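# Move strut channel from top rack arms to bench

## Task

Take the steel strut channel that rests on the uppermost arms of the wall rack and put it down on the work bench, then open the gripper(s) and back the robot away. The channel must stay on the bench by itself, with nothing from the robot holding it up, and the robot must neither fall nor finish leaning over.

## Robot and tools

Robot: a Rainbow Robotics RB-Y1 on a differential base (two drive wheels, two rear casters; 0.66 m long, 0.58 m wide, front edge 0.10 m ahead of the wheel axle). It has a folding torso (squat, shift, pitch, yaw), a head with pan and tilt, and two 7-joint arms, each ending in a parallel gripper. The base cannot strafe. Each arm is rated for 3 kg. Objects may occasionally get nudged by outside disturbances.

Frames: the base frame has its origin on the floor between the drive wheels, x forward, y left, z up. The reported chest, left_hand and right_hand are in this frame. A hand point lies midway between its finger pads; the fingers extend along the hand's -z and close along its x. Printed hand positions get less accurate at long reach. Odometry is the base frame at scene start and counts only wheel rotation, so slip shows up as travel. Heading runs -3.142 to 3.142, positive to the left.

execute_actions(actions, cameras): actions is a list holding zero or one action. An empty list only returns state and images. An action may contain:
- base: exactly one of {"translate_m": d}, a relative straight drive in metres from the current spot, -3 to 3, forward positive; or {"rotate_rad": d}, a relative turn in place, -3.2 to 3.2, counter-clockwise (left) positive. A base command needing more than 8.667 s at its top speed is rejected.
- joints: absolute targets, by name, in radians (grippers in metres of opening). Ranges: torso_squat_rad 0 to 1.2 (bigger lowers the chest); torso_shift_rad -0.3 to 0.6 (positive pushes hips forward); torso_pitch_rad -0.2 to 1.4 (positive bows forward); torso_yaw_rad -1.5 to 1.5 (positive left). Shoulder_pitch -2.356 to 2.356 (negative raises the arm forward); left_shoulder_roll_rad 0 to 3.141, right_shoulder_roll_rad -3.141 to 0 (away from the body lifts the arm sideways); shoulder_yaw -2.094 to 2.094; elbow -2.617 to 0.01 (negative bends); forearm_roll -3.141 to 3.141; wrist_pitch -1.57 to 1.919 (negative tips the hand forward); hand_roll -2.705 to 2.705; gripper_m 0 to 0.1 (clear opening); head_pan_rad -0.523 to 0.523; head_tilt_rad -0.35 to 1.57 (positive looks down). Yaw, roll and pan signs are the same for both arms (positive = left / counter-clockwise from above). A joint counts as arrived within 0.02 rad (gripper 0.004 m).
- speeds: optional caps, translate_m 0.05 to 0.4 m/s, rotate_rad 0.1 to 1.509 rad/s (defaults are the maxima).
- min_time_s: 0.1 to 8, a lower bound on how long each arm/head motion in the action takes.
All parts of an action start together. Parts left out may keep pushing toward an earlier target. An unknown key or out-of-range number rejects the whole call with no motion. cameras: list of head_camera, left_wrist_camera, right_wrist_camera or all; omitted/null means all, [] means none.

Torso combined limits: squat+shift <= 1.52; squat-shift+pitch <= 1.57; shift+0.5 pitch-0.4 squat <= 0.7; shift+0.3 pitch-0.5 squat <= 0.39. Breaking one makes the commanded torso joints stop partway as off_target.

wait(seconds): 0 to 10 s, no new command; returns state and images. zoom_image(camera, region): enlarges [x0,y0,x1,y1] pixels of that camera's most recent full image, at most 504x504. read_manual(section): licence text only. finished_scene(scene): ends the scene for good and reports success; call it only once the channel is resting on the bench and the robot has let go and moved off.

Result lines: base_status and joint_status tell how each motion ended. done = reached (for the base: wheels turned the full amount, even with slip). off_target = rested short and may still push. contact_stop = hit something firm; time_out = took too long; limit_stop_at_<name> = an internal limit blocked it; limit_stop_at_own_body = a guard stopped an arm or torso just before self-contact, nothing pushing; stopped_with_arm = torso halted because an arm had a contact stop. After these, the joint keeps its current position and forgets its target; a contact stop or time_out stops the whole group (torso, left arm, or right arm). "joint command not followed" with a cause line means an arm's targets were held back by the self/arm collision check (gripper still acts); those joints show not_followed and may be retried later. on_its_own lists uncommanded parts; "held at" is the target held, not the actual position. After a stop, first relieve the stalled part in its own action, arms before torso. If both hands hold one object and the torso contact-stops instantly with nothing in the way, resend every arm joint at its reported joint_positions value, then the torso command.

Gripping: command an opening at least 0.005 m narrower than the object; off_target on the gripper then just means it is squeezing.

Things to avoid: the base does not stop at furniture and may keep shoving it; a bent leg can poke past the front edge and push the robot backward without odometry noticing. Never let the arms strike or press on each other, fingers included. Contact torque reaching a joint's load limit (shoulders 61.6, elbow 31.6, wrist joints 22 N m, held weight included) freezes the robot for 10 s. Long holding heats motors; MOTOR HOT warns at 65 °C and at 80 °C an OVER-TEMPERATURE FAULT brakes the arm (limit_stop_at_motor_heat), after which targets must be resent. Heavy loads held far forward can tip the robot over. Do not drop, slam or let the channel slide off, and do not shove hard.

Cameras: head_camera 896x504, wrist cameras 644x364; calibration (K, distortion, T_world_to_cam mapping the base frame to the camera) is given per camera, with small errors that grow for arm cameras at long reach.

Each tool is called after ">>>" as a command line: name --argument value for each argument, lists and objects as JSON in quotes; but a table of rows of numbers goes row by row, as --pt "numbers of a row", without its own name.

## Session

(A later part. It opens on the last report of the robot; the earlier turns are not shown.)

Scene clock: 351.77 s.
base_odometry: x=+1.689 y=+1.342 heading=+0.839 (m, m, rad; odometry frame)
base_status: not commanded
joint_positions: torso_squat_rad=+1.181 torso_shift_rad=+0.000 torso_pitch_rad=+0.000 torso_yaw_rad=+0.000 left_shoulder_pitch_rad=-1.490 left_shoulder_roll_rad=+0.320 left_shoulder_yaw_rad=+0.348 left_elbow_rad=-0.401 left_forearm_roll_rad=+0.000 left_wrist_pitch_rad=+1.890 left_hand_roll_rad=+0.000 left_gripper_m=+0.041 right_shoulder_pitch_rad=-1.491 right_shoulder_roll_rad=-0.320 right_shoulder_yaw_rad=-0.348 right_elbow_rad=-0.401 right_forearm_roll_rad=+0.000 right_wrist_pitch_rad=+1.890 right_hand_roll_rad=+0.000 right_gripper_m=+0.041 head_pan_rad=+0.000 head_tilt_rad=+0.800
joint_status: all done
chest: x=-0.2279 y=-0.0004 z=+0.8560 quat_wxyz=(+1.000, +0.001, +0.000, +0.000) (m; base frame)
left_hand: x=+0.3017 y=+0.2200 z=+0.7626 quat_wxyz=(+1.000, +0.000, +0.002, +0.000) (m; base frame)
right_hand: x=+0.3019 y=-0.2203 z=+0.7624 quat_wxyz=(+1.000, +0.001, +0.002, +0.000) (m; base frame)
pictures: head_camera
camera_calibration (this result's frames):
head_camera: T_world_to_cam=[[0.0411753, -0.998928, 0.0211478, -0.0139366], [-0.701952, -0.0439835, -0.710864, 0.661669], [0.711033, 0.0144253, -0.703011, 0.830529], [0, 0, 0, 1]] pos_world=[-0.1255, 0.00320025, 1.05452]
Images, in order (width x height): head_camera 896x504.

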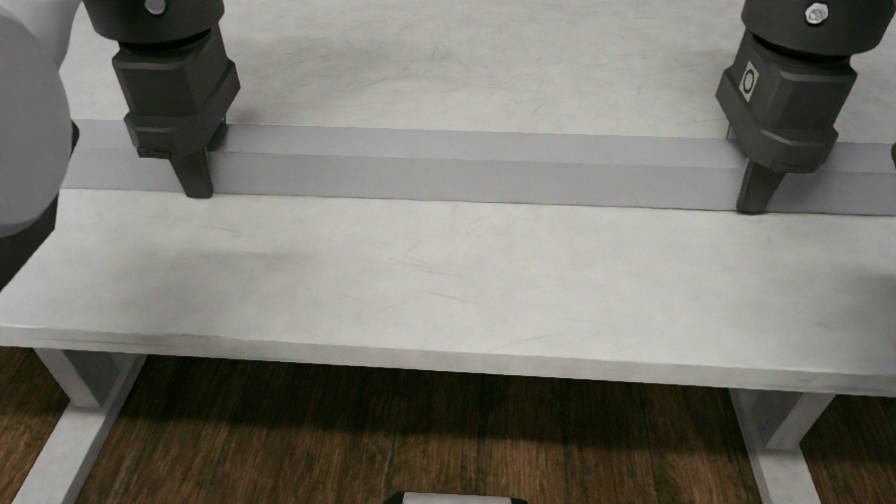

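>>> execute_actions --actions '[{"joints": {"left_gripper_m": 0.09, "right_gripper_m": 0.09}}]' --cameras '["head_camera"]'

>>> execute_actions --actions '[{"joints": {"torso_squat_rad": 0.85, "head_tilt_rad": 0.7}}]' --cameras '["head_camera"]'

Scene clock: 357.30 s.
base_odometry: x=+1.689 y=+1.342 heading=+0.839 (m, m, rad; odometry frame)
base_status: not commanded
joint_positions: torso_squat_rad=+1.181 torso_shift_rad=+0.000 torso_pitch_rad=-0.001 torso_yaw_rad=+0.000 left_shoulder_pitch_rad=-1.493 left_shoulder_roll_rad=+0.321 left_shoulder_yaw_rad=+0.348 left_elbow_rad=-0.402 left_forearm_roll_rad=+0.000 left_wrist_pitch_rad=+1.890 left_hand_roll_rad=+0.000 left_gripper_m=+0.090 right_shoulder_pitch_rad=-1.492 right_shoulder_roll_rad=-0.321 right_shoulder_yaw_rad=-0.348 right_elbow_rad=-0.402 right_forearm_roll_rad=+0.000 right_wrist_pitch_rad=+1.890 right_hand_roll_rad=+0.000 right_gripper_m=+0.090 head_pan_rad=+0.000 head_tilt_rad=+0.800
joint_status: all done
chest: x=-0.2283 y=-0.0004 z=+0.8559 quat_wxyz=(+1.000, +0.001, +0.000, +0.000) (m; base frame)
left_hand: x=+0.3021 y=+0.2198 z=+0.7647 quat_wxyz=(+1.000, +0.000, +0.000, +0.000) (m; base frame)
right_hand: x=+0.3021 y=-0.2202 z=+0.7640 quat_wxyz=(+1.000, +0.001, +0.000, +0.000) (m; base frame)
pictures: head_camera
camera_calibration (this result's frames):
head_camera: T_world_to_cam=[[0.0411557, -0.998928, 0.021184, -0.0139566], [-0.701284, -0.0439819, -0.711524, 0.662099], [0.711693, 0.0144273, -0.702342, 0.830354], [0, 0, 0, 1]] pos_world=[-0.126063, 0.00319901, 1.05459]
Images, in order (width x height): head_camera 896x504.

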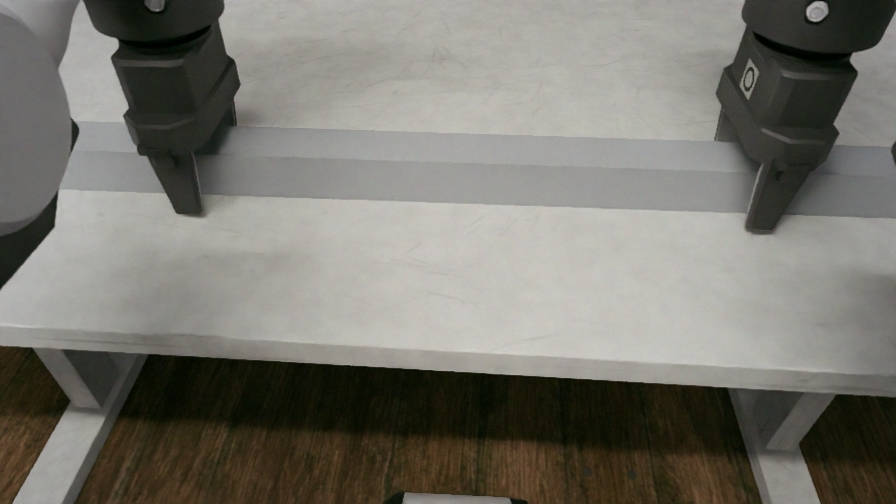

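Scene clock: 359.20 s.
base_odometry: x=+1.689 y=+1.342 heading=+0.839 (m, m, rad; odometry frame)
base_status: not commanded
joint_positions: torso_squat_rad=+0.850 torso_shift_rad=+0.000 torso_pitch_rad=-0.001 torso_yaw_rad=+0.000 left_shoulder_pitch_rad=-1.493 left_shoulder_roll_rad=+0.321 left_shoulder_yaw_rad=+0.348 left_elbow_rad=-0.402 left_forearm_roll_rad=+0.000 left_wrist_pitch_rad=+1.890 left_hand_roll_rad=+0.000 left_gripper_m=+0.090 right_shoulder_pitch_rad=-1.493 right_shoulder_roll_rad=-0.321 right_shoulder_yaw_rad=-0.348 right_elbow_rad=-0.402 right_forearm_roll_rad=+0.000 right_wrist_pitch_rad=+1.890 right_hand_roll_rad=+0.000 right_gripper_m=+0.090 head_pan_rad=+0.000 head_tilt_rad=+0.700
joint_status: all done
chest: x=-0.2284 y=-0.0005 z=+1.0519 quat_wxyz=(+1.000, +0.001, +0.000, +0.000) (m; base frame)
left_hand: x=+0.3020 y=+0.2198 z=+0.9609 quat_wxyz=(+1.000, +0.000, +0.000, +0.000) (m; base frame)
right_hand: x=+0.3021 y=-0.2202 z=+0.9602 quat_wxyz=(+1.000, +0.001, +0.000, +0.000) (m; base frame)
pictures: head_camera
camera_calibration (this result's frames):
head_camera: T_world_to_cam=[[0.0387168, -0.998934, 0.025151, -0.0236304], [-0.626739, -0.0438794, -0.777993, 0.90008], [0.778267, 0.0143582, -0.62777, 0.888461], [0, 0, 0, 1]] pos_world=[-0.126429, 0.00313302, 1.2586]
Images, in order (width x height): head_camera 896x504.

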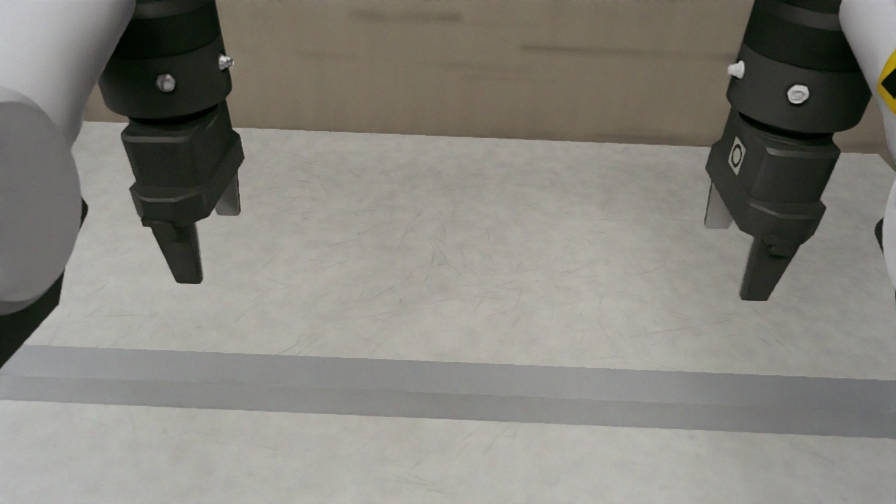

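>>> execute_actions --actions '[{"base": {"translate_m": -0.8}, "joints": {"torso_squat_rad": 0.35, "head_tilt_rad": 0.55}}]' --cameras '[]'

>>> execute_actions --actions '[{"joints": {"left_shoulder_pitch_rad": 0, "left_shoulder_roll_rad": 0.05, "left_shoulder_yaw_rad": 0, "left_elbow_rad": -0.15, "left_wrist_pitch_rad": 0, "right_shoulder_pitch_rad": 0, "right_shoulder_roll_rad": -0.05, "right_shoulder_yaw_rad": 0, "right_elbow_rad": -0.15, "right_wrist_pitch_rad": 0}}]' --cameras '["head_camera"]'

Scene clock: 369.60 s.
base_odometry: x=+1.155 y=+0.747 heading=+0.840 (m, m, rad; odometry frame)
base_status: done
joint_positions: torso_squat_rad=+0.350 torso_shift_rad=+0.000 torso_pitch_rad=-0.001 torso_yaw_rad=+0.000 left_shoulder_pitch_rad=-1.493 left_shoulder_roll_rad=+0.321 left_shoulder_yaw_rad=+0.348 left_elbow_rad=-0.402 left_forearm_roll_rad=+0.000 left_wrist_pitch_rad=+1.890 left_hand_roll_rad=+0.000 left_gripper_m=+0.090 right_shoulder_pitch_rad=-1.493 right_shoulder_roll_rad=-0.321 right_shoulder_yaw_rad=-0.348 right_elbow_rad=-0.402 right_forearm_roll_rad=+0.000 right_wrist_pitch_rad=+1.890 right_hand_roll_rad=+0.000 right_gripper_m=+0.090 head_pan_rad=+0.000 head_tilt_rad=+0.550
joint_status: all done
chest: x=-0.2285 y=-0.0006 z=+1.2475 quat_wxyz=(+1.000, +0.001, +0.000, +0.000) (m; base frame)
left_hand: x=+0.3019 y=+0.2197 z=+1.1566 quat_wxyz=(+1.000, +0.000, +0.000, +0.000) (m; base frame)
right_hand: x=+0.3020 y=-0.2203 z=+1.1559 quat_wxyz=(+1.000, +0.001, +0.000, +0.000) (m; base frame)
pictures: none
No camera images: the call's "cameras" was empty. Leave "cameras" out to get every camera's image.

Scene clock: 371.97 s.
base_odometry: x=+1.155 y=+0.747 heading=+0.840 (m, m, rad; odometry frame)
base_status: not commanded
joint_positions: torso_squat_rad=+0.350 torso_shift_rad=+0.000 torso_pitch_rad=-0.001 torso_yaw_rad=+0.000 left_shoulder_pitch_rad=+0.000 left_shoulder_roll_rad=+0.050 left_shoulder_yaw_rad=+0.000 left_elbow_rad=-0.150 left_forearm_roll_rad=+0.000 left_wrist_pitch_rad=+0.000 left_hand_roll_rad=+0.000 left_gripper_m=+0.090 right_shoulder_pitch_rad=+0.000 right_shoulder_roll_rad=-0.050 right_shoulder_yaw_rad=+0.000 right_elbow_rad=-0.150 right_forearm_roll_rad=+0.000 right_wrist_pitch_rad=+0.000 right_hand_roll_rad=+0.000 right_gripper_m=+0.090 head_pan_rad=+0.000 head_tilt_rad=+0.550
joint_status: all done
chest: x=-0.2285 y=-0.0006 z=+1.2475 quat_wxyz=(+1.000, +0.001, +0.000, +0.000) (m; base frame)
left_hand: x=-0.1553 y=+0.2584 z=+0.5671 quat_wxyz=(+0.997, +0.026, -0.075, -0.002) (m; base frame)
right_hand: x=-0.1551 y=-0.2578 z=+0.5665 quat_wxyz=(+0.997, -0.024, -0.075, +0.002) (m; base frame)
pictures: head_camera
camera_calibration (this result's frames):
head_camera: T_world_to_cam=[[0.0343453, -0.998942, 0.0305722, -0.0373728], [-0.503325, -0.0437166, -0.862991, 1.20066], [0.863415, 0.0142519, -0.504294, 0.850233], [0, 0, 0, 1]] pos_world=[-0.128498, 0.00303813, 1.46607]
Images, in order (width x height): head_camera 896x504.

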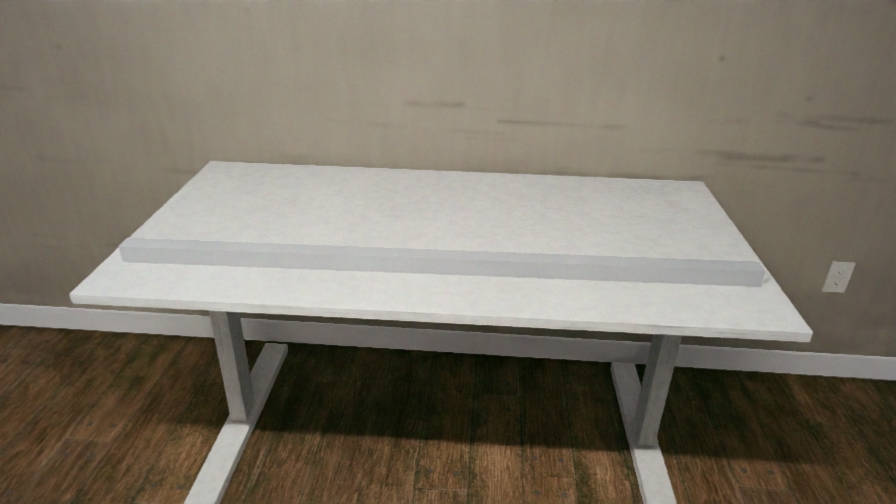

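The bar is lying fully on the bench and the robot has backed clear.

>>> finished_scene --scene 1

The scene is finished: the task was done.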